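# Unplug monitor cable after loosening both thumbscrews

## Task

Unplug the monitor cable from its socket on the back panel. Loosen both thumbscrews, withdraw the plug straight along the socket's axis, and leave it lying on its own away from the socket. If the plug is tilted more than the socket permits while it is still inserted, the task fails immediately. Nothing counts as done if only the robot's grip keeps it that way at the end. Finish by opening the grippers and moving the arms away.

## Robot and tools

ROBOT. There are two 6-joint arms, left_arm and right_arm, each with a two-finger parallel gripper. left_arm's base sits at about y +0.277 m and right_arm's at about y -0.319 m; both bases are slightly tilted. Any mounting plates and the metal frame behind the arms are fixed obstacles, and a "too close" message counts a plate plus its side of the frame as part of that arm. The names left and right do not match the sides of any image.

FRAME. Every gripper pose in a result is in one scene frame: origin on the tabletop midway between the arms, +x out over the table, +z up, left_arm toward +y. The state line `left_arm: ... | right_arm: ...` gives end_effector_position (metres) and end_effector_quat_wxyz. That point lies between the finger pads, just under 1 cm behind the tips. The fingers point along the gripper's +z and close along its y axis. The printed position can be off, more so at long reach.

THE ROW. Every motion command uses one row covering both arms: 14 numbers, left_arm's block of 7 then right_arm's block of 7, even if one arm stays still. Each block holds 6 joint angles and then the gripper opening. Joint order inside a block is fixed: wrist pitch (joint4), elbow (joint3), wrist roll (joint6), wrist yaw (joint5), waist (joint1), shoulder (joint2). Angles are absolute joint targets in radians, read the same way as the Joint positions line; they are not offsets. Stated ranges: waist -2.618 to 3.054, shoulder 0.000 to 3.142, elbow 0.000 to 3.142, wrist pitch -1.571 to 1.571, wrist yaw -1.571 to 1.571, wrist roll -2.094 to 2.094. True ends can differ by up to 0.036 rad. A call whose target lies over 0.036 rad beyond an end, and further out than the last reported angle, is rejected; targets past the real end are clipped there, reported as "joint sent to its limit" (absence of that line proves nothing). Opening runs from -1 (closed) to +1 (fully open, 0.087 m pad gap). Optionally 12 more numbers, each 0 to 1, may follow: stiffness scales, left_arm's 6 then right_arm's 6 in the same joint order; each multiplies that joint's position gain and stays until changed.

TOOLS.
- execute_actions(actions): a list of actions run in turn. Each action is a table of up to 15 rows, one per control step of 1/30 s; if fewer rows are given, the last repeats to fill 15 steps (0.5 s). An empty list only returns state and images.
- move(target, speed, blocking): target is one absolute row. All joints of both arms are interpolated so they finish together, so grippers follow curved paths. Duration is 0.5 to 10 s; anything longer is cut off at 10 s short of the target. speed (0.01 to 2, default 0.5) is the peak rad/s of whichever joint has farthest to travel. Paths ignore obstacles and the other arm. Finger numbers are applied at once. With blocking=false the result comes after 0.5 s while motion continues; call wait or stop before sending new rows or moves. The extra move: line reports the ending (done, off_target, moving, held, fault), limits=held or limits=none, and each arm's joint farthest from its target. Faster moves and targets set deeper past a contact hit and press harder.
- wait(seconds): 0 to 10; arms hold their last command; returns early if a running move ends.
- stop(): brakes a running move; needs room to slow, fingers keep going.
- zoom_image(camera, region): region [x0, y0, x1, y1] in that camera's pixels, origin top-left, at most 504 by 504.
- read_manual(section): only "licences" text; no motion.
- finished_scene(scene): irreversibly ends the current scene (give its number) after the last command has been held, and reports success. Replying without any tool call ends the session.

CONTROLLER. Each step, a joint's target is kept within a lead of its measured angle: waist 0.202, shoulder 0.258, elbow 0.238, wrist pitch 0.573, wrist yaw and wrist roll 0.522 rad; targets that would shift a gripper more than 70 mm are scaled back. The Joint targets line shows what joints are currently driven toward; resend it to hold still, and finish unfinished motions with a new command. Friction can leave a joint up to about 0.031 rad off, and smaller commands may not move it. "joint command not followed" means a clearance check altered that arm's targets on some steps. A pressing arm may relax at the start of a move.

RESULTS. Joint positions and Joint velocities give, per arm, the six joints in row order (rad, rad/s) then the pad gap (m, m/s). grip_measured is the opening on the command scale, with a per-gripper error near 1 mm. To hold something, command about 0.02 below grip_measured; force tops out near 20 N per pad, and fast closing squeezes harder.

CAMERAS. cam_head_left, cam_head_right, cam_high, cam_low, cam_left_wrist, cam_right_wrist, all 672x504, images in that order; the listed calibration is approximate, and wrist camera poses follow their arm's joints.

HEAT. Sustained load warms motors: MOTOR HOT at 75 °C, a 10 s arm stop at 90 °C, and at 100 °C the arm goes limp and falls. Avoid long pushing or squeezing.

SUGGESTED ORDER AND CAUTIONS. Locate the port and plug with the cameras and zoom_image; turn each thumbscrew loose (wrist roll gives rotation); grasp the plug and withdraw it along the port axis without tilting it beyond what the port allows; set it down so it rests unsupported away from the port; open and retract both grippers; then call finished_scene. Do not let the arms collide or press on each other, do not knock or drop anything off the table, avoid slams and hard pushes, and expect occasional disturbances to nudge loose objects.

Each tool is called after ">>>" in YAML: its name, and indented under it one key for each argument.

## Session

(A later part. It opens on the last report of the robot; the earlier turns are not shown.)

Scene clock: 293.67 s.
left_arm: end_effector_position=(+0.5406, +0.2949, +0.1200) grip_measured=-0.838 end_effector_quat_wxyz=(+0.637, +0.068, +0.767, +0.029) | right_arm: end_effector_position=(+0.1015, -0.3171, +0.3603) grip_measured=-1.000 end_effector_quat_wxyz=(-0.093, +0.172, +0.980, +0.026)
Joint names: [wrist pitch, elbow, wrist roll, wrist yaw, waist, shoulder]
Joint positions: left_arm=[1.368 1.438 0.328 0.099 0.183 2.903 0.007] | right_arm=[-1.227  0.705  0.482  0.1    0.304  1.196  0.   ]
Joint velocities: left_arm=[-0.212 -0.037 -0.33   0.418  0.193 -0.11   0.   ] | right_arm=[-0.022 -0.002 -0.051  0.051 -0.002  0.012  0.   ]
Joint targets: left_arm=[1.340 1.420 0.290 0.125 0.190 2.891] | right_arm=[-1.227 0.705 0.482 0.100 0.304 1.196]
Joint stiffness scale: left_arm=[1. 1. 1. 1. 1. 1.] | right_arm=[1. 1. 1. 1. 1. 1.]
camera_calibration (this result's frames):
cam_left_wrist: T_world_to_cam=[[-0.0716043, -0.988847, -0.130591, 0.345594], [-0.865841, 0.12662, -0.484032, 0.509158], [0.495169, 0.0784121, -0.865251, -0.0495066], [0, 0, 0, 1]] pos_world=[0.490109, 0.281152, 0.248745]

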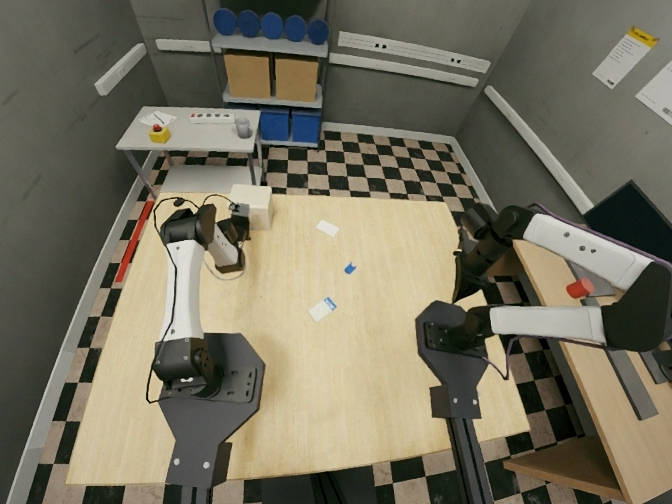

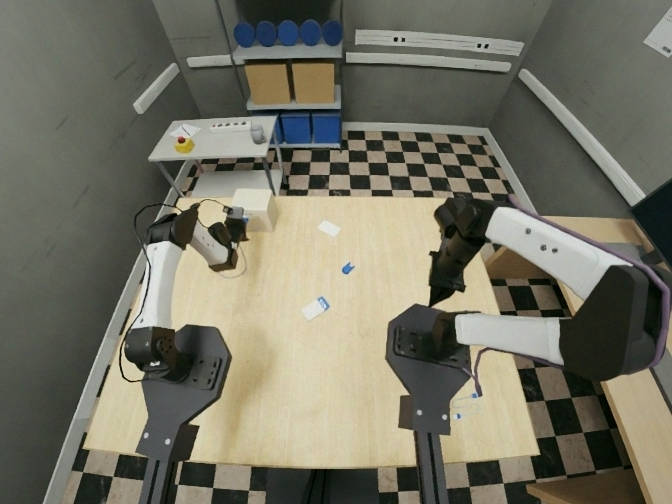

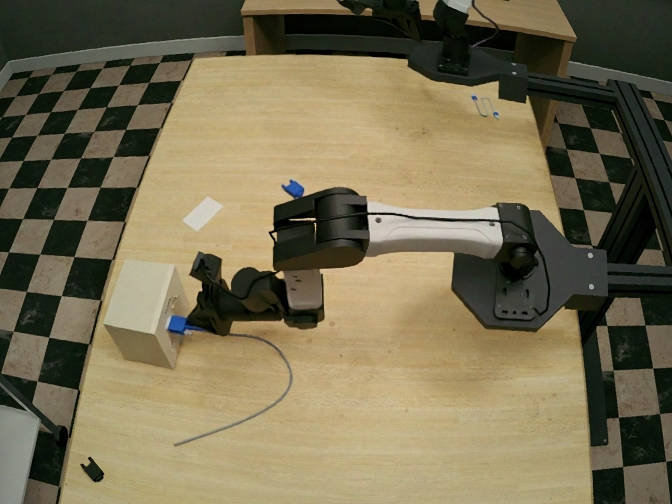

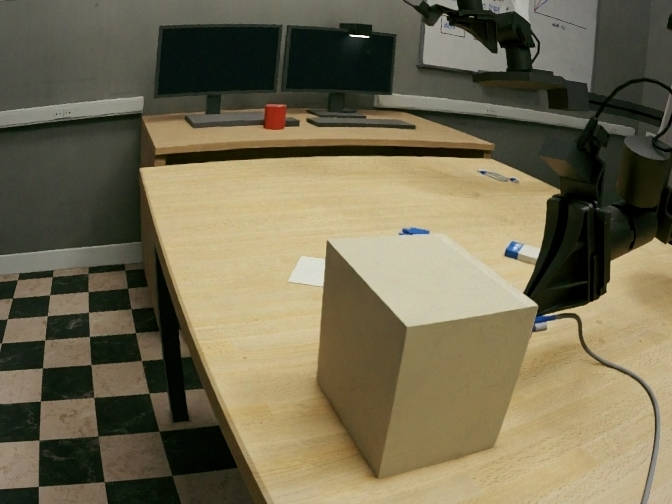

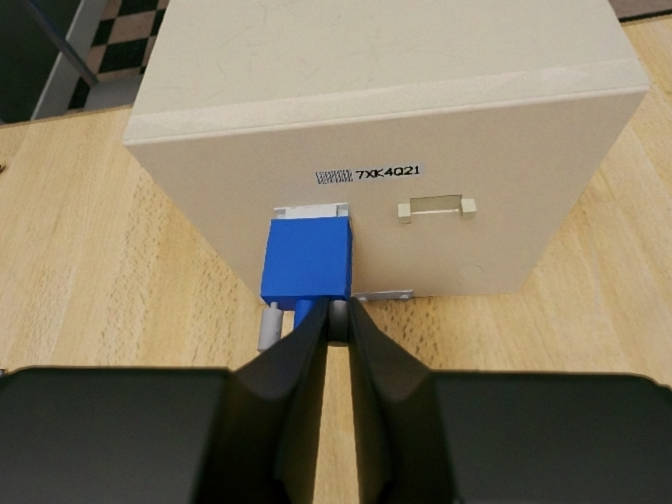

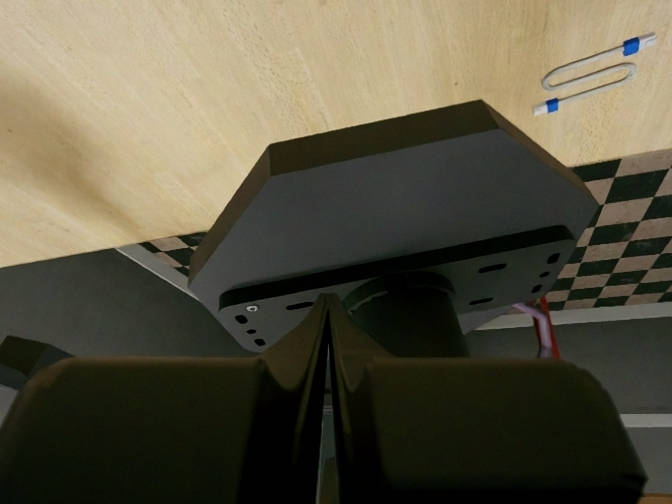

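>>> execute_actions:
  actions:
    - [[1.34,1.42,0.29,0.125,0.19,2.891,-0.72,-1.227,0.705,0.482,0.1,0.304,1.196,-1],[1.37,1.455,0.45,0.08,0.177,2.915,-0.72,-1.227,0.705,0.482,0.1,0.304,1.196,-1],[1.415,1.462,0.67,-0.02,0.16,2.927,-0.7,-1.227,0.705,0.482,0.1,0.304,1.196,-1],[1.431,1.47,0.765,-0.048,0.144,2.939,-0.7,-1.227,0.705,0.482,0.1,0.304,1.196,-1],[1.449,1.481,0.86,-0.075,0.129,2.955,-0.65,-1.227,0.705,0.482,0.1,0.304,1.196,-1],[1.47,1.496,0.96,-0.098,0.114,2.974,-0.65,-1.227,0.705,0.482,0.1,0.304,1.196,-1],[1.49,1.515,1.055,-0.119,0.1,2.996,-0.65,-1.227,0.705,0.482,0.1,0.304,1.196,-1],[1.505,1.537,1.155,-0.135,0.088,3.021,-0.65,-1.227,0.705,0.482,0.1,0.304,1.196,-1],[1.52,1.562,1.255,-0.147,0.077,3.048,-0.65,-1.227,0.705,0.482,0.1,0.304,1.196,-1],[1.532,1.589,1.355,-0.156,0.067,3.076,-0.65,-1.227,0.705,0.482,0.1,0.304,1.196,-1],[1.543,1.617,1.455,-0.163,0.06,3.103,-0.65,-1.227,0.705,0.482,0.1,0.304,1.196,-1],[1.552,1.645,1.555,-0.167,0.054,3.127,-0.65,-1.227,0.705,0.482,0.1,0.304,1.196,-1],[1.545,1.642,1.47,-0.152,0.054,3.127,-0.7,-1.227,0.705,0.482,0.1,0.304,1.196,-1],[1.525,1.632,1.27,-0.142,0.054,3.127,-0.74,-1.227,0.705,0.482,0.1,0.304,1.196,-1]]
    - [[1.515,1.632,1.27,-0.142,0.054,3.127,-0.95,-1.227,0.705,0.482,0.1,0.304,1.196,-1],[1.515,1.632,1.27,-0.142,0.054,3.127,-0.95,-1.227,0.705,0.482,0.1,0.304,1.196,-1],[1.49,1.59,1.1,-0.105,0.07,3.105,-0.95,-1.227,0.705,0.482,0.1,0.304,1.196,-1],[1.443,1.553,0.87,-0.056,0.076,3.077,-0.95,-1.227,0.705,0.482,0.1,0.304,1.196,-1],[1.425,1.526,0.77,-0.033,0.083,3.049,-0.95,-1.227,0.705,0.482,0.1,0.304,1.196,-1],[1.407,1.501,0.675,-0.006,0.092,3.021,-0.95,-1.227,0.705,0.482,0.1,0.304,1.196,-1],[1.391,1.479,0.58,0.022,0.102,2.994,-0.95,-1.227,0.705,0.482,0.1,0.304,1.196,-1],[1.375,1.461,0.485,0.052,0.114,2.969,-0.95,-1.227,0.705,0.482,0.1,0.304,1.196,-1],[1.36,1.446,0.39,0.084,0.127,2.947,-0.95,-1.227,0.705,0.482,0.1,0.304,1.196,-1],[1.346,1.434,0.3,0.118,0.142,2.928,-0.95,-1.227,0.705,0.482,0.1,0.304,1.196,-1],[1.334,1.427,0.205,0.153,0.157,2.912,-0.95,-1.227,0.705,0.482,0.1,0.304,1.196,-1],[1.322,1.422,0.115,0.195,0.172,2.9,-0.95,-1.227,0.705,0.482,0.1,0.304,1.196,-1],[1.311,1.42,0.025,0.235,0.185,2.891,-0.95,-1.227,0.705,0.482,0.1,0.304,1.196,-1],[1.322,1.42,0.12,0.2,0.188,2.891,-0.95,-1.227,0.705,0.482,0.1,0.304,1.196,-1],[1.34,1.42,0.29,0.135,0.188,2.891,-0.95,-1.227,0.705,0.482,0.1,0.304,1.196,-1]]
    - [[1.34,1.42,0.29,0.125,0.19,2.891,-0.72,-1.227,0.705,0.482,0.1,0.304,1.196,-1],[1.37,1.455,0.45,0.08,0.177,2.915,-0.72,-1.227,0.705,0.482,0.1,0.304,1.196,-1],[1.415,1.462,0.67,-0.02,0.16,2.927,-0.7,-1.227,0.705,0.482,0.1,0.304,1.196,-1],[1.431,1.47,0.765,-0.048,0.144,2.939,-0.7,-1.227,0.705,0.482,0.1,0.304,1.196,-1],[1.449,1.481,0.86,-0.075,0.129,2.955,-0.65,-1.227,0.705,0.482,0.1,0.304,1.196,-1],[1.47,1.496,0.96,-0.098,0.114,2.974,-0.65,-1.227,0.705,0.482,0.1,0.304,1.196,-1],[1.49,1.515,1.055,-0.119,0.1,2.996,-0.65,-1.227,0.705,0.482,0.1,0.304,1.196,-1],[1.505,1.537,1.155,-0.135,0.088,3.021,-0.65,-1.227,0.705,0.482,0.1,0.304,1.196,-1],[1.52,1.562,1.255,-0.147,0.077,3.048,-0.65,-1.227,0.705,0.482,0.1,0.304,1.196,-1],[1.532,1.589,1.355,-0.156,0.067,3.076,-0.65,-1.227,0.705,0.482,0.1,0.304,1.196,-1],[1.543,1.617,1.455,-0.163,0.06,3.103,-0.65,-1.227,0.705,0.482,0.1,0.304,1.196,-1],[1.552,1.645,1.555,-0.167,0.054,3.127,-0.65,-1.227,0.705,0.482,0.1,0.304,1.196,-1],[1.545,1.642,1.47,-0.152,0.054,3.127,-0.7,-1.227,0.705,0.482,0.1,0.304,1.196,-1],[1.525,1.632,1.27,-0.142,0.054,3.127,-0.74,-1.227,0.705,0.482,0.1,0.304,1.196,-1]]
    - [[1.515,1.632,1.27,-0.142,0.054,3.127,-0.95,-1.227,0.705,0.482,0.1,0.304,1.196,-1],[1.515,1.632,1.27,-0.142,0.054,3.127,-0.95,-1.227,0.705,0.482,0.1,0.304,1.196,-1],[1.49,1.59,1.1,-0.105,0.07,3.105,-0.95,-1.227,0.705,0.482,0.1,0.304,1.196,-1],[1.443,1.553,0.87,-0.056,0.076,3.077,-0.95,-1.227,0.705,0.482,0.1,0.304,1.196,-1],[1.425,1.526,0.77,-0.033,0.083,3.049,-0.95,-1.227,0.705,0.482,0.1,0.304,1.196,-1],[1.407,1.501,0.675,-0.006,0.092,3.021,-0.95,-1.227,0.705,0.482,0.1,0.304,1.196,-1],[1.391,1.479,0.58,0.022,0.102,2.994,-0.95,-1.227,0.705,0.482,0.1,0.304,1.196,-1],[1.375,1.461,0.485,0.052,0.114,2.969,-0.95,-1.227,0.705,0.482,0.1,0.304,1.196,-1],[1.36,1.446,0.39,0.084,0.127,2.947,-0.95,-1.227,0.705,0.482,0.1,0.304,1.196,-1],[1.346,1.434,0.3,0.118,0.142,2.928,-0.95,-1.227,0.705,0.482,0.1,0.304,1.196,-1],[1.334,1.427,0.205,0.153,0.157,2.912,-0.95,-1.227,0.705,0.482,0.1,0.304,1.196,-1],[1.322,1.422,0.115,0.195,0.172,2.9,-0.95,-1.227,0.705,0.482,0.1,0.304,1.196,-1],[1.311,1.42,0.025,0.235,0.185,2.891,-0.95,-1.227,0.705,0.482,0.1,0.304,1.196,-1],[1.322,1.42,0.12,0.2,0.188,2.891,-0.95,-1.227,0.705,0.482,0.1,0.304,1.196,-1],[1.34,1.42,0.29,0.135,0.188,2.891,-0.95,-1.227,0.705,0.482,0.1,0.304,1.196,-1]]
    - [[1.34,1.42,0.29,0.125,0.19,2.891,-0.72,-1.227,0.705,0.482,0.1,0.304,1.196,-1],[1.37,1.455,0.45,0.08,0.177,2.915,-0.72,-1.227,0.705,0.482,0.1,0.304,1.196,-1],[1.415,1.462,0.67,-0.02,0.16,2.927,-0.7,-1.227,0.705,0.482,0.1,0.304,1.196,-1],[1.431,1.47,0.765,-0.048,0.144,2.939,-0.7,-1.227,0.705,0.482,0.1,0.304,1.196,-1],[1.449,1.481,0.86,-0.075,0.129,2.955,-0.65,-1.227,0.705,0.482,0.1,0.304,1.196,-1],[1.47,1.496,0.96,-0.098,0.114,2.974,-0.65,-1.227,0.705,0.482,0.1,0.304,1.196,-1],[1.49,1.515,1.055,-0.119,0.1,2.996,-0.65,-1.227,0.705,0.482,0.1,0.304,1.196,-1],[1.505,1.537,1.155,-0.135,0.088,3.021,-0.65,-1.227,0.705,0.482,0.1,0.304,1.196,-1],[1.52,1.562,1.255,-0.147,0.077,3.048,-0.65,-1.227,0.705,0.482,0.1,0.304,1.196,-1],[1.532,1.589,1.355,-0.156,0.067,3.076,-0.65,-1.227,0.705,0.482,0.1,0.304,1.196,-1],[1.543,1.617,1.455,-0.163,0.06,3.103,-0.65,-1.227,0.705,0.482,0.1,0.304,1.196,-1],[1.552,1.645,1.555,-0.167,0.054,3.127,-0.65,-1.227,0.705,0.482,0.1,0.304,1.196,-1],[1.545,1.642,1.47,-0.152,0.054,3.127,-0.7,-1.227,0.705,0.482,0.1,0.304,1.196,-1],[1.525,1.632,1.27,-0.142,0.054,3.127,-0.74,-1.227,0.705,0.482,0.1,0.304,1.196,-1]]
    - [[1.515,1.632,1.27,-0.142,0.054,3.127,-0.95,-1.227,0.705,0.482,0.1,0.304,1.196,-1],[1.515,1.632,1.27,-0.142,0.054,3.127,-0.95,-1.227,0.705,0.482,0.1,0.304,1.196,-1],[1.49,1.59,1.1,-0.105,0.07,3.105,-0.95,-1.227,0.705,0.482,0.1,0.304,1.196,-1],[1.443,1.553,0.87,-0.056,0.076,3.077,-0.95,-1.227,0.705,0.482,0.1,0.304,1.196,-1],[1.425,1.526,0.77,-0.033,0.083,3.049,-0.95,-1.227,0.705,0.482,0.1,0.304,1.196,-1],[1.407,1.501,0.675,-0.006,0.092,3.021,-0.95,-1.227,0.705,0.482,0.1,0.304,1.196,-1],[1.391,1.479,0.58,0.022,0.102,2.994,-0.95,-1.227,0.705,0.482,0.1,0.304,1.196,-1],[1.375,1.461,0.485,0.052,0.114,2.969,-0.95,-1.227,0.705,0.482,0.1,0.304,1.196,-1],[1.36,1.446,0.39,0.084,0.127,2.947,-0.95,-1.227,0.705,0.482,0.1,0.304,1.196,-1],[1.346,1.434,0.3,0.118,0.142,2.928,-0.95,-1.227,0.705,0.482,0.1,0.304,1.196,-1],[1.334,1.427,0.205,0.153,0.157,2.912,-0.95,-1.227,0.705,0.482,0.1,0.304,1.196,-1],[1.322,1.422,0.115,0.195,0.172,2.9,-0.95,-1.227,0.705,0.482,0.1,0.304,1.196,-1],[1.311,1.42,0.025,0.235,0.185,2.891,-0.95,-1.227,0.705,0.482,0.1,0.304,1.196,-1],[1.322,1.42,0.12,0.2,0.188,2.891,-0.95,-1.227,0.705,0.482,0.1,0.304,1.196,-1],[1.34,1.42,0.29,0.125,0.188,2.891,-0.95,-1.227,0.705,0.482,0.1,0.304,1.196,-1]]
    - [[1.34,1.42,0.29,0.125,0.188,2.891,-0.95,-1.227,0.705,0.482,0.1,0.304,1.196,-1],[1.34,1.42,0.29,0.125,0.188,2.891,-0.95,-1.227,0.705,0.482,0.1,0.304,1.196,-1],[1.34,1.42,0.29,0.125,0.188,2.891,-0.95,-1.227,0.705,0.482,0.1,0.304,1.196,-1],[1.35,1.41,0.29,0.125,0.188,2.889,-0.95,-1.227,0.705,0.482,0.1,0.304,1.196,-1],[1.36,1.404,0.29,0.125,0.188,2.887,-0.95,-1.227,0.705,0.482,0.1,0.304,1.196,-1]]

>>> zoom_image:
  camera: "cam_left_wrist"
  region: [230,180,430,360]

Scene clock: 301.00 s.
left_arm: end_effector_position=(+0.5389, +0.2928, +0.1209) grip_measured=-0.851 end_effector_quat_wxyz=(+0.636, +0.061, +0.769, +0.014) | right_arm: end_effector_position=(+0.1015, -0.3171, +0.3603) grip_measured=-1.000 end_effector_quat_wxyz=(-0.093, +0.172, +0.980, +0.026)
Joint names: [wrist pitch, elbow, wrist roll, wrist yaw, waist, shoulder]
Joint positions: left_arm=[1.366 1.426 0.299 0.117 0.187 2.894 0.006] | right_arm=[-1.227  0.705  0.482  0.1    0.304  1.196  0.   ]
Joint velocities: left_arm=[-0.037 -0.007  0.022 -0.037  0.002 -0.017  0.001] | right_arm=[-0.051 -0.002 -0.007 -0.051 -0.002 -0.027  0.   ]
Joint targets: left_arm=[1.360 1.404 0.290 0.125 0.188 2.887] | right_arm=[-1.227 0.705 0.482 0.100 0.304 1.196]
Joint stiffness scale: left_arm=[1. 1. 1. 1. 1. 1.] | right_arm=[1. 1. 1. 1. 1. 1.]
camera_calibration (this result's frames):
cam_left_wrist: T_world_to_cam=[[-0.0813182, -0.991812, -0.0984705, 0.345743], [-0.866602, 0.119161, -0.484564, 0.511094], [0.49233, 0.0459308, -0.869196, -0.0362509], [0, 0, 0, 1]] pos_world=[0.488878, 0.283675, 0.250194]

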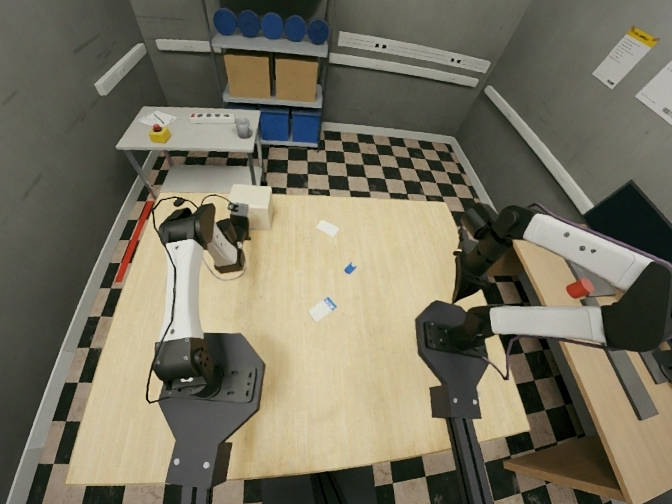

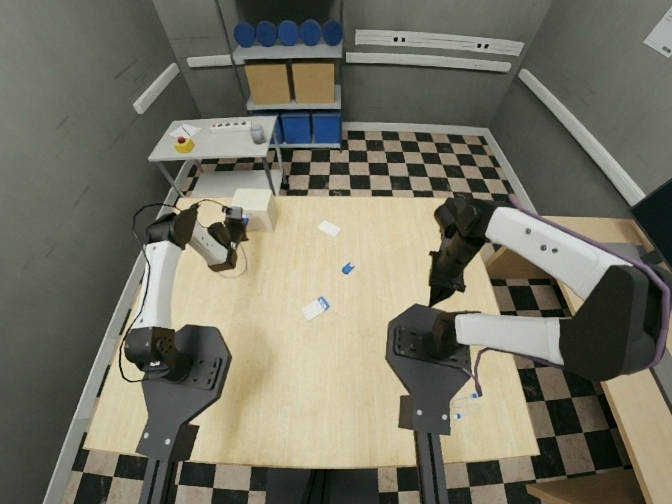

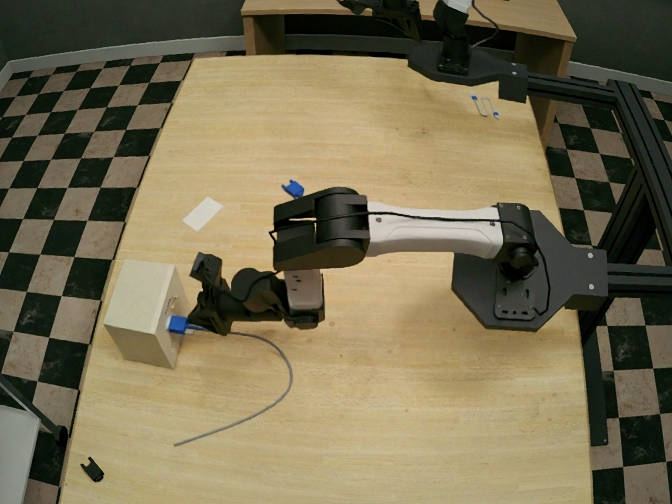

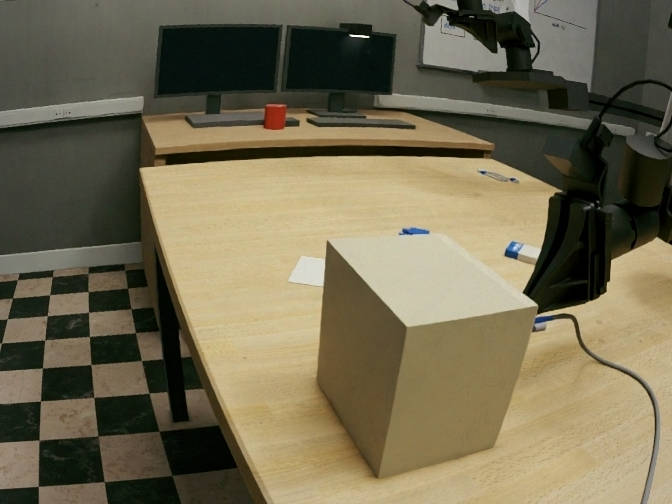

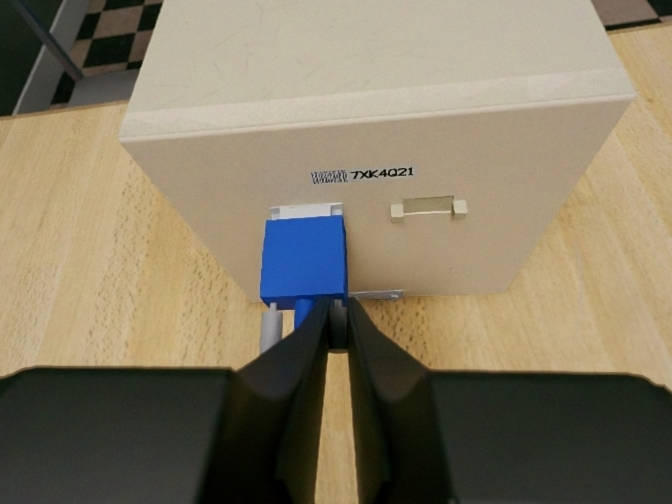

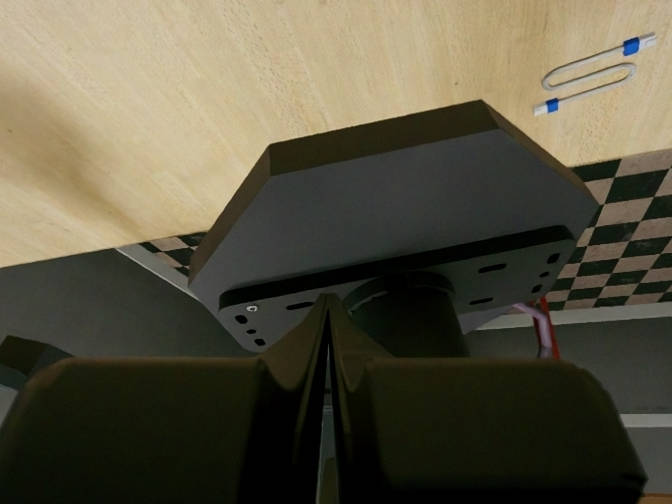

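Region (230, 180, 430, 360) of cam_left_wrist's 672x504 image, scaled by 2.520, with more detail than that image has; it fills the top 454 rows of this view, and the rest is white.

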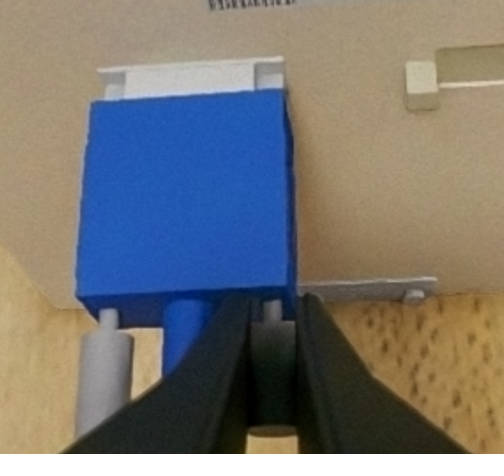

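>>> execute_actions:
  actions:
    - [[1.36,1.42,0.29,0.125,0.188,2.887,-0.72,-1.227,0.705,0.482,0.1,0.304,1.196,-1],[1.36,1.42,0.29,0.125,0.188,2.887,-0.72,-1.227,0.705,0.482,0.1,0.304,1.196,-1],[1.36,1.42,0.29,0.125,0.188,2.887,-0.72,-1.227,0.705,0.482,0.1,0.304,1.196,-1],[1.36,1.4,0.29,0.125,0.188,2.87,-0.72,-1.227,0.705,0.482,0.1,0.304,1.196,-1],[1.36,1.39,0.29,0.125,0.188,2.855,-0.72,-1.227,0.705,0.482,0.1,0.304,1.196,-1],[1.36,1.38,0.29,0.125,0.188,2.84,-0.72,-1.227,0.705,0.482,0.1,0.304,1.196,-1],[1.36,1.37,0.29,0.125,0.188,2.83,-0.72,-1.227,0.705,0.482,0.1,0.304,1.196,-1],[1.36,1.37,0.29,0.125,0.188,2.83,-0.72,-1.227,0.705,0.482,0.1,0.304,1.196,-1],[1.36,1.38,0.25,0.15,0.2,2.83,-0.5,-1.227,0.705,0.482,0.1,0.304,1.196,-1],[1.36,1.4,0.2,0.18,0.22,2.83,-0.3,-1.227,0.705,0.482,0.1,0.304,1.196,-1],[1.365,1.42,0.185,0.19,0.24,2.83,0.0,-1.227,0.705,0.482,0.1,0.304,1.196,-1]]
    - [[1.35,1.45,0.185,0.19,0.24,2.86,0.0,-1.227,0.705,0.482,0.1,0.304,1.196,-1],[1.34,1.48,0.185,0.19,0.24,2.885,0.0,-1.227,0.705,0.482,0.1,0.304,1.196,-1],[1.33,1.5,0.185,0.19,0.238,2.905,0.0,-1.227,0.705,0.482,0.1,0.304,1.196,-1],[1.32,1.52,0.185,0.19,0.235,2.925,0.0,-1.227,0.705,0.482,0.1,0.304,1.196,-1],[1.31,1.54,0.185,0.19,0.232,2.945,0.0,-1.227,0.705,0.482,0.1,0.304,1.196,-1],[1.3,1.557,0.185,0.185,0.23,2.965,0.0,-1.227,0.705,0.482,0.1,0.304,1.196,-1]]

Scene clock: 303.50 s.
left_arm: end_effector_position=(+0.5623, +0.3150, +0.1302) grip_measured=+0.000 end_effector_quat_wxyz=(+0.666, +0.019, +0.746, -0.016) | right_arm: end_effector_position=(+0.1015, -0.3171, +0.3603) grip_measured=-1.000 end_effector_quat_wxyz=(-0.093, +0.172, +0.980, +0.026)
Joint names: [wrist pitch, elbow, wrist roll, wrist yaw, waist, shoulder]
Joint positions: left_arm=[1.364 1.544 0.189 0.176 0.238 2.933 0.044] | right_arm=[-1.227  0.705  0.482  0.1    0.304  1.196  0.   ]
Joint velocities: left_arm=[-0.051 -0.017  0.022  0.037 -0.022 -0.007  0.001] | right_arm=[-0.051  0.007 -0.095  0.022 -0.012  0.002  0.   ]
Joint targets: left_arm=[1.300 1.557 0.185 0.185 0.230 2.965] | right_arm=[-1.227 0.705 0.482 0.100 0.304 1.196]
Joint stiffness scale: left_arm=[1. 1. 1. 1. 1. 1.] | right_arm=[1. 1. 1. 1. 1. 1.]
camera_calibration (this result's frames):
cam_left_wrist: T_world_to_cam=[[-0.054547, -0.998511, -0.000608111, 0.344909], [-0.831368, 0.0457536, -0.553836, 0.545599], [0.553039, -0.0297045, -0.832626, -0.0557693], [0, 0, 0, 1]] pos_world=[0.50325, 0.317776, 0.255947]

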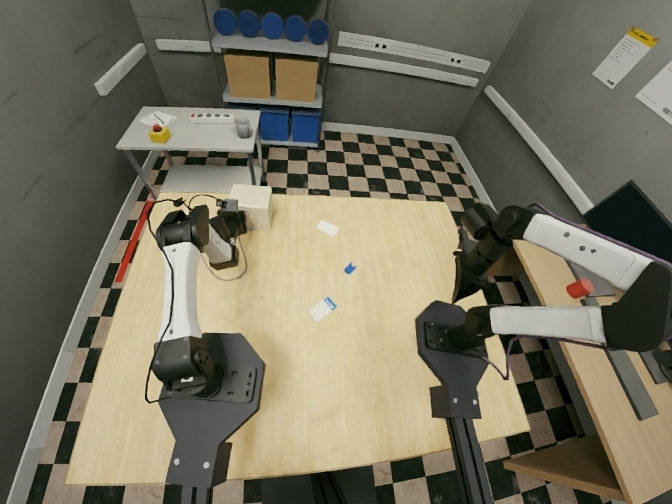

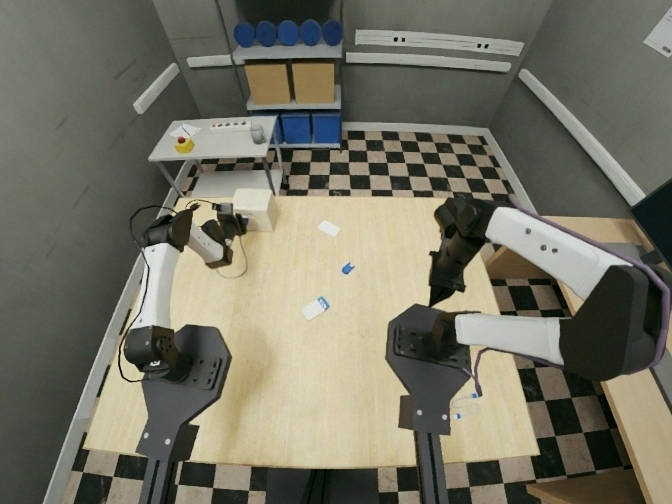

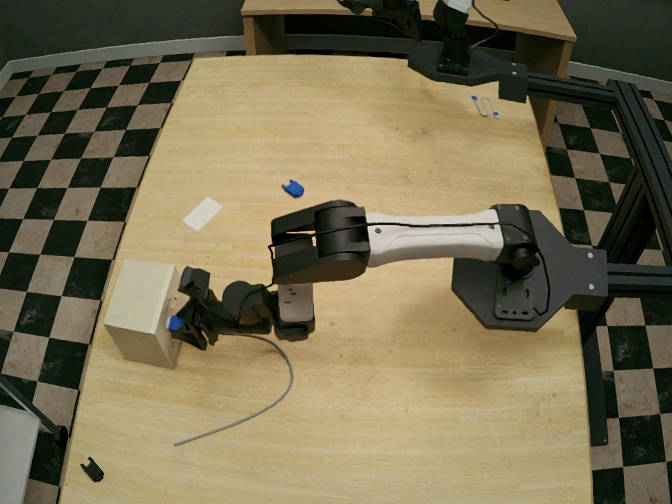

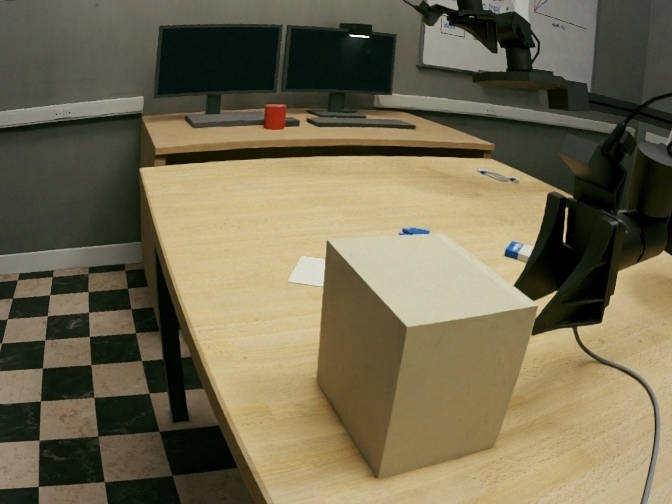

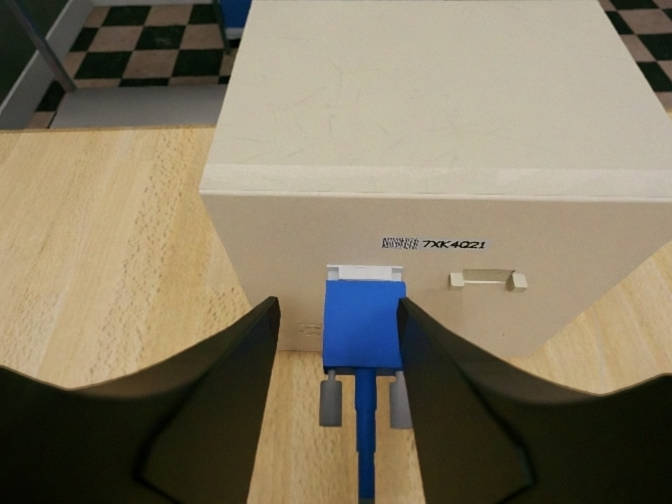

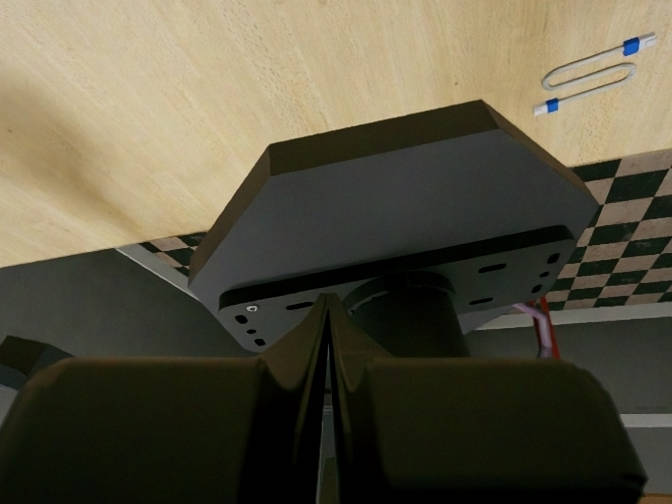

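Right finger is resting on the plug; lift and open.

>>> execute_actions:
  actions:
    - [[1.375,1.55,0.185,0.185,0.23,2.915,0.0,-1.227,0.705,0.482,0.1,0.304,1.196,-1],[1.375,1.55,0.185,0.185,0.23,2.915,0.0,-1.227,0.705,0.482,0.1,0.304,1.196,-1],[1.375,1.55,0.185,0.185,0.23,2.915,0.2,-1.227,0.705,0.482,0.1,0.304,1.196,-1],[1.375,1.55,0.185,0.185,0.22,2.915,0.3,-1.227,0.705,0.482,0.1,0.304,1.196,-1],[1.375,1.55,0.185,0.185,0.217,2.915,0.3,-1.227,0.705,0.482,0.1,0.304,1.196,-1],[1.375,1.55,0.185,0.185,0.217,2.915,0.3,-1.227,0.705,0.482,0.1,0.304,1.196,-1],[1.375,1.55,0.185,0.185,0.217,2.915,0.3,-1.227,0.705,0.482,0.1,0.304,1.196,-1],[1.33,1.55,0.185,0.185,0.217,2.94,0.3,-1.227,0.705,0.482,0.1,0.304,1.196,-1],[1.3,1.555,0.185,0.185,0.217,2.96,0.3,-1.227,0.705,0.482,0.1,0.304,1.196,-1]]

Scene clock: 304.47 s.
left_arm: end_effector_position=(+0.5580, +0.3020, +0.1183) grip_measured=+0.300 end_effector_quat_wxyz=(+0.650, +0.024, +0.759, -0.027) | right_arm: end_effector_position=(+0.1015, -0.3171, +0.3603) grip_measured=-1.000 end_effector_quat_wxyz=(-0.093, +0.172, +0.980, +0.026)
Joint names: [wrist pitch, elbow, wrist roll, wrist yaw, waist, shoulder]
Joint positions: left_arm=[1.33  1.544 0.189 0.176 0.222 2.943 0.057] | right_arm=[-1.227  0.705  0.482  0.1    0.304  1.196  0.   ]
Joint velocities: left_arm=[-0.212  0.007 -0.007 -0.037 -0.012  0.056  0.   ] | right_arm=[-0.022  0.002  0.051 -0.022  0.002 -0.012  0.   ]
Joint targets: left_arm=[1.300 1.555 0.185 0.185 0.217 2.960] | right_arm=[-1.227 0.705 0.482 0.100 0.304 1.196]
Joint stiffness scale: left_arm=[1. 1. 1. 1. 1. 1.] | right_arm=[1. 1. 1. 1. 1. 1.]
camera_calibration (this result's frames):
cam_left_wrist: T_world_to_cam=[[-0.0776722, -0.996931, 0.00976079, 0.34289], [-0.851752, 0.0612664, -0.52035, 0.538651], [0.518155, -0.0487305, -0.853897, -0.0359656], [0, 0, 0, 1]] pos_world=[0.504066, 0.307084, 0.246229]

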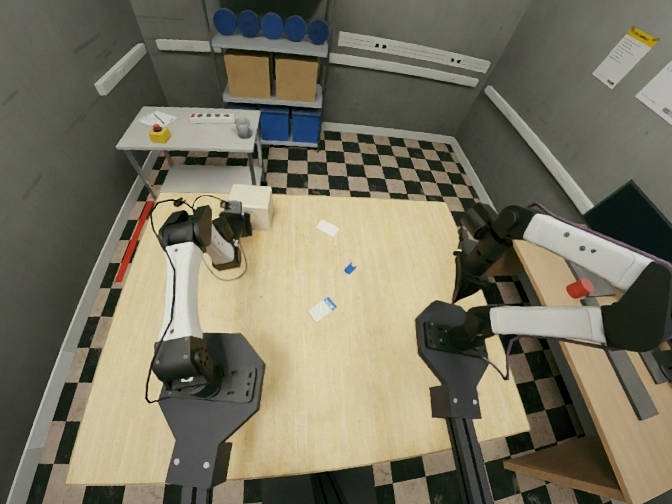

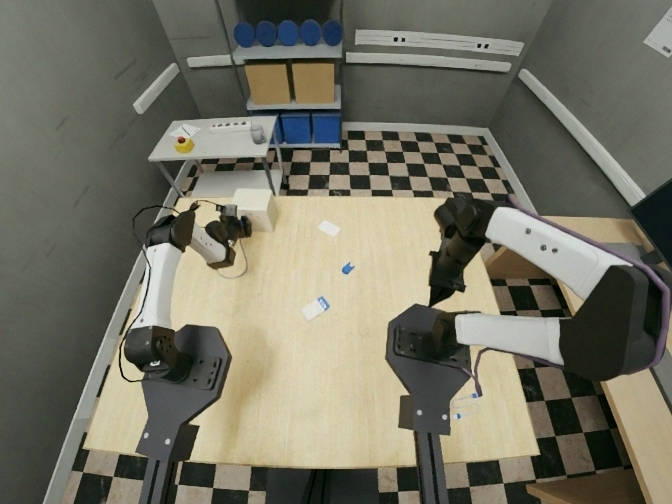

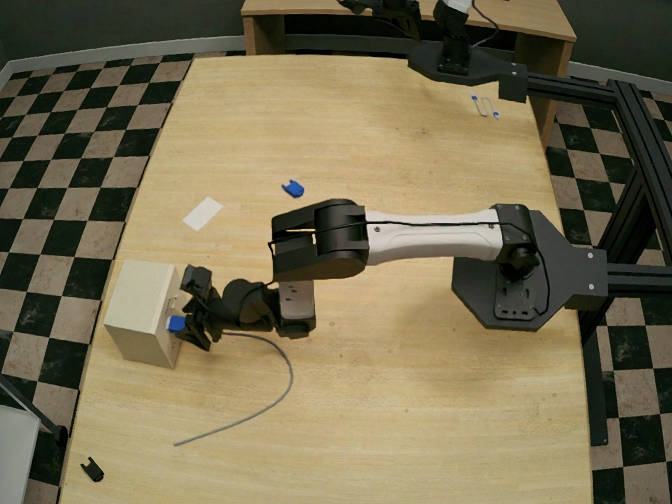

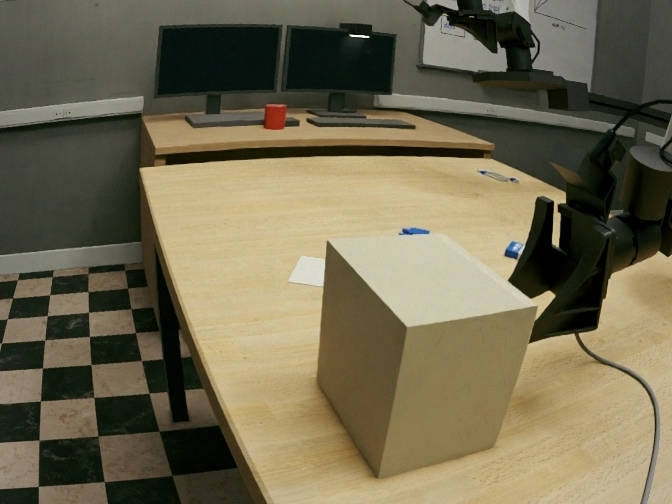

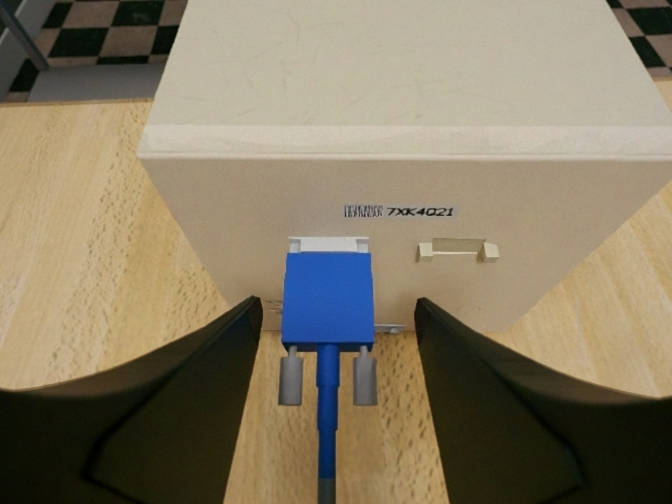

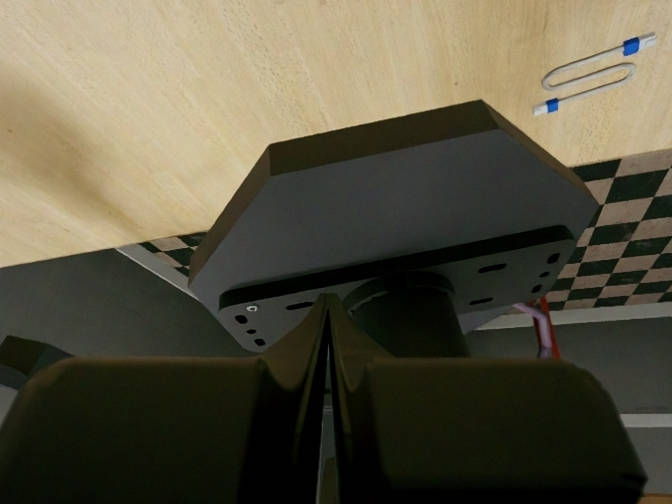

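>>> execute_actions:
  actions:
    - [[1.295,1.57,0.185,0.19,0.23,2.965,0.1,-1.227,0.705,0.482,0.1,0.304,1.196,-1],[1.295,1.58,0.185,0.193,0.235,2.968,0.0,-1.227,0.705,0.482,0.1,0.304,1.196,-1],[1.295,1.585,0.185,0.193,0.237,2.97,-0.1,-1.227,0.705,0.482,0.1,0.304,1.196,-1]]

Scene clock: 305.27 s.
left_arm: end_effector_position=(+0.5628, +0.3048, +0.1186) grip_measured=-0.100 end_effector_quat_wxyz=(+0.652, +0.025, +0.757, -0.028) | right_arm: end_effector_position=(+0.1015, -0.3171, +0.3603) grip_measured=-1.000 end_effector_quat_wxyz=(-0.093, +0.172, +0.980, +0.026)
Joint names: [wrist pitch, elbow, wrist roll, wrist yaw, waist, shoulder]
Joint positions: left_arm=[1.315 1.57  0.189 0.182 0.227 2.95  0.039] | right_arm=[-1.227  0.705  0.482  0.1    0.304  1.196  0.   ]
Joint velocities: left_arm=[ 0.022 -0.007 -0.022  0.007  0.002 -0.002 -0.001] | right_arm=[-0.007 -0.007  0.022 -0.007 -0.012 -0.002  0.   ]
Joint targets: left_arm=[1.295 1.585 0.185 0.193 0.237 2.970] | right_arm=[-1.227 0.705 0.482 0.100 0.304 1.196]
Joint stiffness scale: left_arm=[1. 1. 1. 1. 1. 1.] | right_arm=[1. 1. 1. 1. 1. 1.]
camera_calibration (this result's frames):
cam_left_wrist: T_world_to_cam=[[-0.0780764, -0.996903, 0.00937651, 0.346321], [-0.849459, 0.0615997, -0.524047, 0.541794], [0.521847, -0.0488807, -0.851638, -0.0403652], [0, 0, 0, 1]] pos_world=[0.508336, 0.309901, 0.246302]

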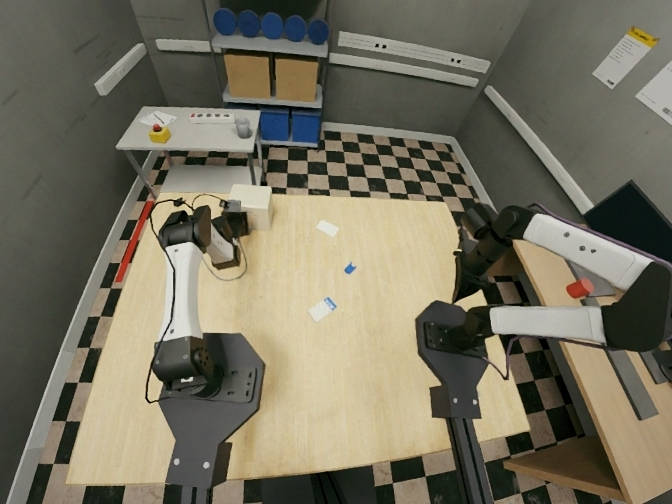

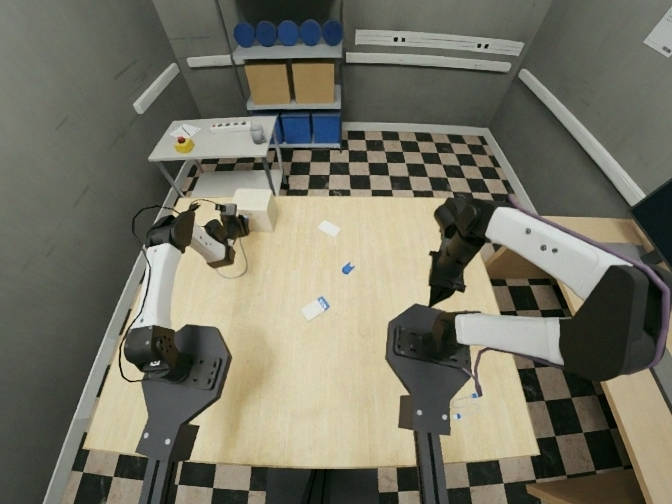

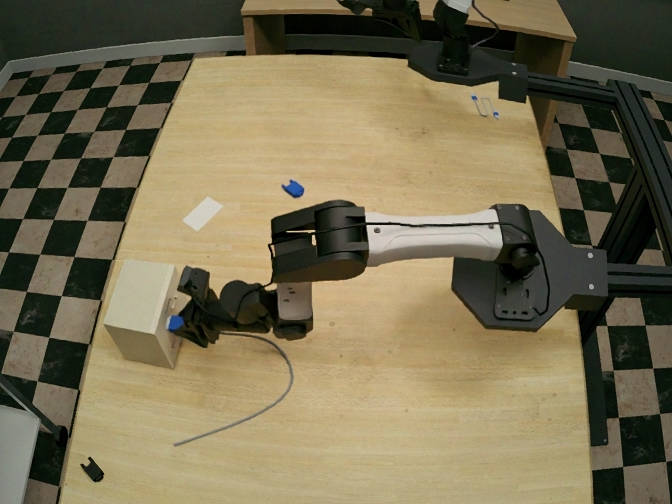

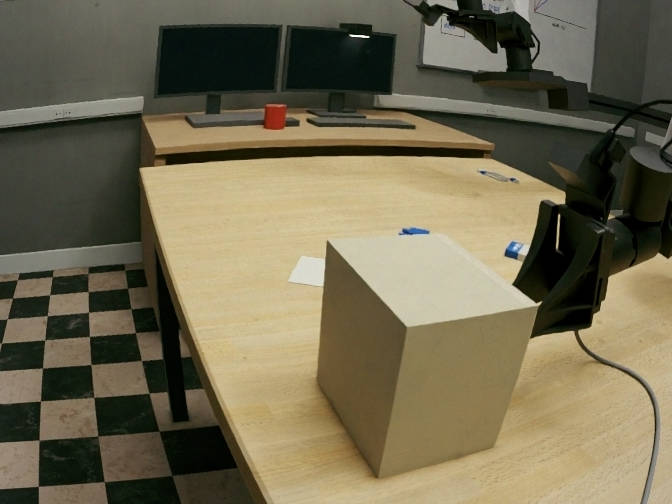

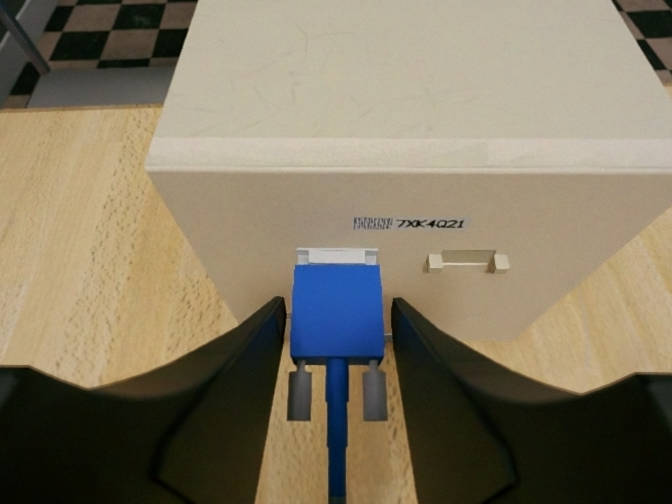

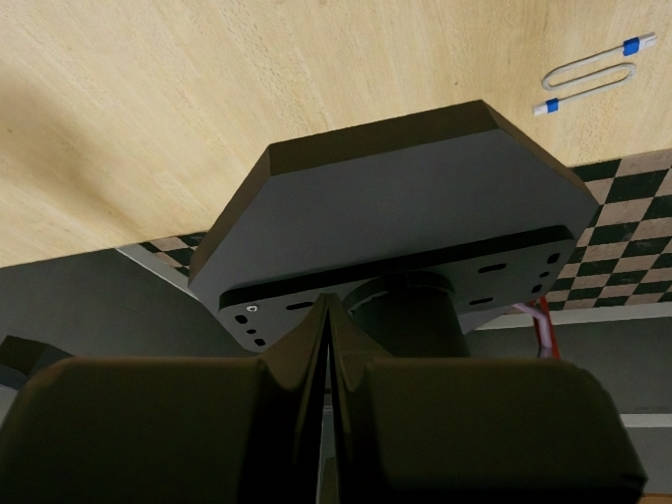

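>>> execute_actions:
  actions:
    - [[1.3,1.575,0.185,0.193,0.237,2.96,-0.2,-1.227,0.705,0.482,0.1,0.304,1.196,-1],[1.305,1.57,0.185,0.193,0.237,2.955,-0.26,-1.227,0.705,0.482,0.1,0.304,1.196,-1],[1.31,1.565,0.185,0.193,0.237,2.95,-0.3,-1.227,0.705,0.482,0.1,0.304,1.196,-1],[1.315,1.56,0.185,0.193,0.237,2.945,-0.33,-1.227,0.705,0.482,0.1,0.304,1.196,-1],[1.32,1.555,0.185,0.193,0.237,2.943,-0.36,-1.227,0.705,0.482,0.1,0.304,1.196,-1],[1.322,1.552,0.185,0.193,0.237,2.942,-0.36,-1.227,0.705,0.482,0.1,0.304,1.196,-1],[1.325,1.55,0.185,0.193,0.237,2.941,-0.36,-1.227,0.705,0.482,0.1,0.304,1.196,-1],[1.329,1.546,0.185,0.194,0.237,2.94,-0.36,-1.227,0.705,0.482,0.1,0.304,1.196,-1],[1.332,1.542,0.185,0.194,0.2375,2.939,-0.36,-1.227,0.705,0.482,0.1,0.304,1.196,-1],[1.335,1.538,0.185,0.194,0.238,2.938,-0.36,-1.227,0.705,0.482,0.1,0.304,1.196,-1],[1.338,1.534,0.185,0.195,0.238,2.937,-0.36,-1.227,0.705,0.482,0.1,0.304,1.196,-1],[1.339,1.53,0.185,0.195,0.2385,2.936,-0.36,-1.227,0.705,0.482,0.1,0.304,1.196,-1]]

Scene clock: 307.03 s.
left_arm: end_effector_position=(+0.5613, +0.3047, +0.1188) grip_measured=-0.290 end_effector_quat_wxyz=(+0.651, +0.025, +0.758, -0.028) | right_arm: end_effector_position=(+0.1015, -0.3171, +0.3603) grip_measured=-1.000 end_effector_quat_wxyz=(-0.093, +0.172, +0.980, +0.026)
Joint names: [wrist pitch, elbow, wrist roll, wrist yaw, waist, shoulder]
Joint positions: left_arm=[1.318 1.561 0.189 0.183 0.228 2.946 0.031] | right_arm=[-1.227  0.705  0.482  0.1    0.304  1.196  0.   ]
Joint velocities: left_arm=[-0.037 -0.042  0.037 -0.007  0.007 -0.022 -0.001] | right_arm=[ 0.037 -0.007 -0.095  0.022 -0.007  0.022  0.   ]
Joint targets: left_arm=[1.339 1.530 0.185 0.195 0.238 2.936] | right_arm=[-1.227 0.705 0.482 0.100 0.304 1.196]
Joint stiffness scale: left_arm=[1. 1. 1. 1. 1. 1.] | right_arm=[1. 1. 1. 1. 1. 1.]
camera_calibration (this result's frames):
cam_left_wrist: T_world_to_cam=[[-0.0791076, -0.996817, 0.00991664, 0.346579], [-0.850293, 0.0622803, -0.522612, 0.540797], [0.520331, -0.0497746, -0.852513, -0.0381572], [0, 0, 0, 1]] pos_world=[0.507107, 0.309895, 0.246661]

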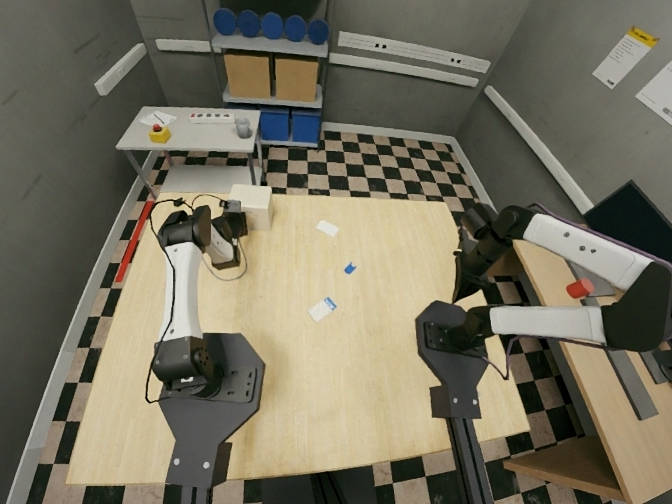

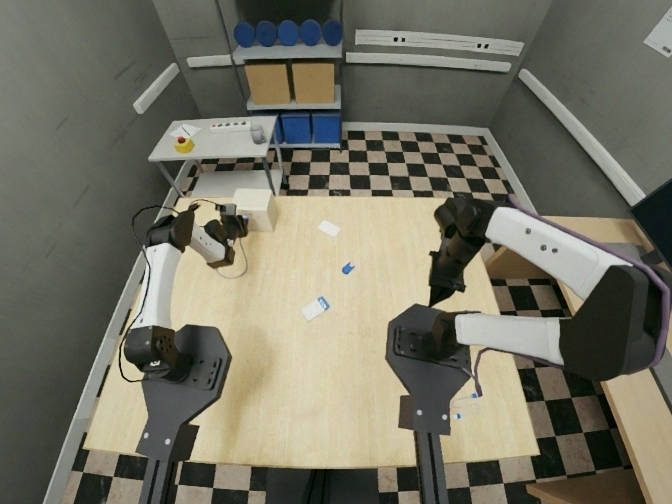

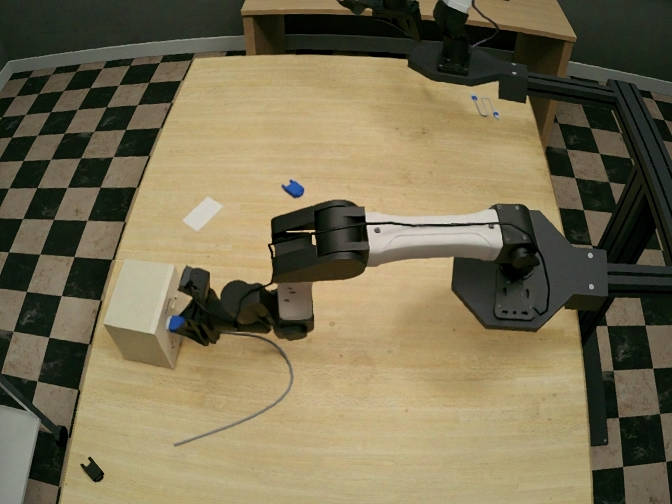

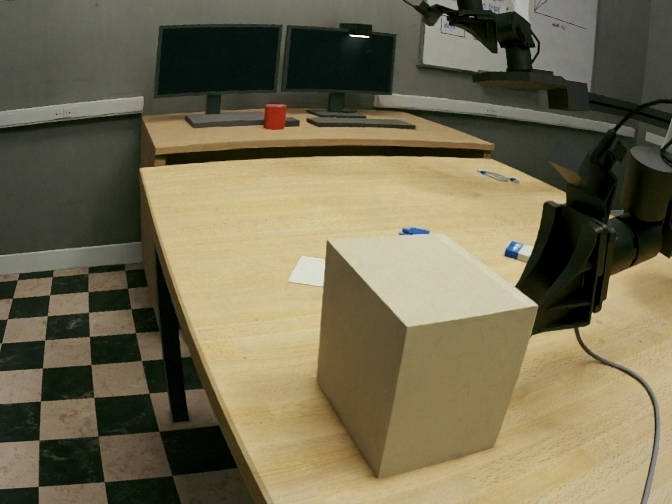

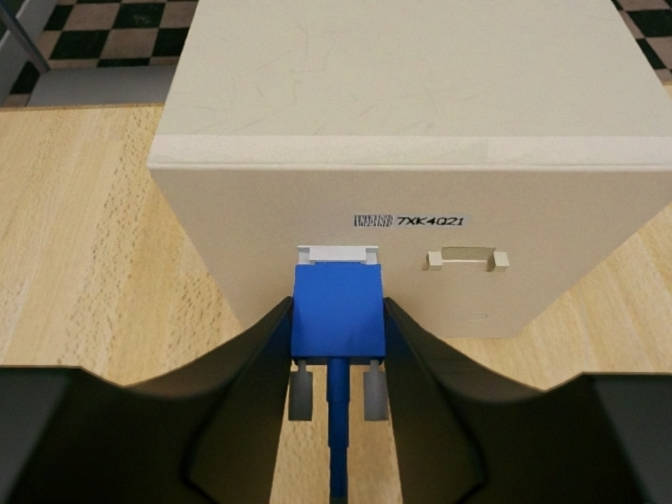

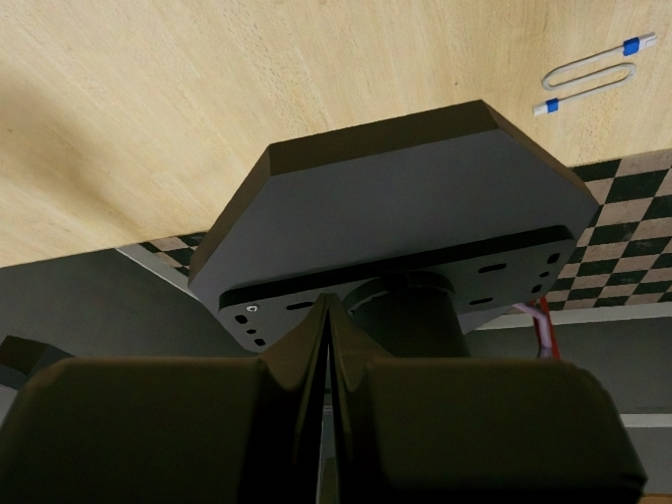

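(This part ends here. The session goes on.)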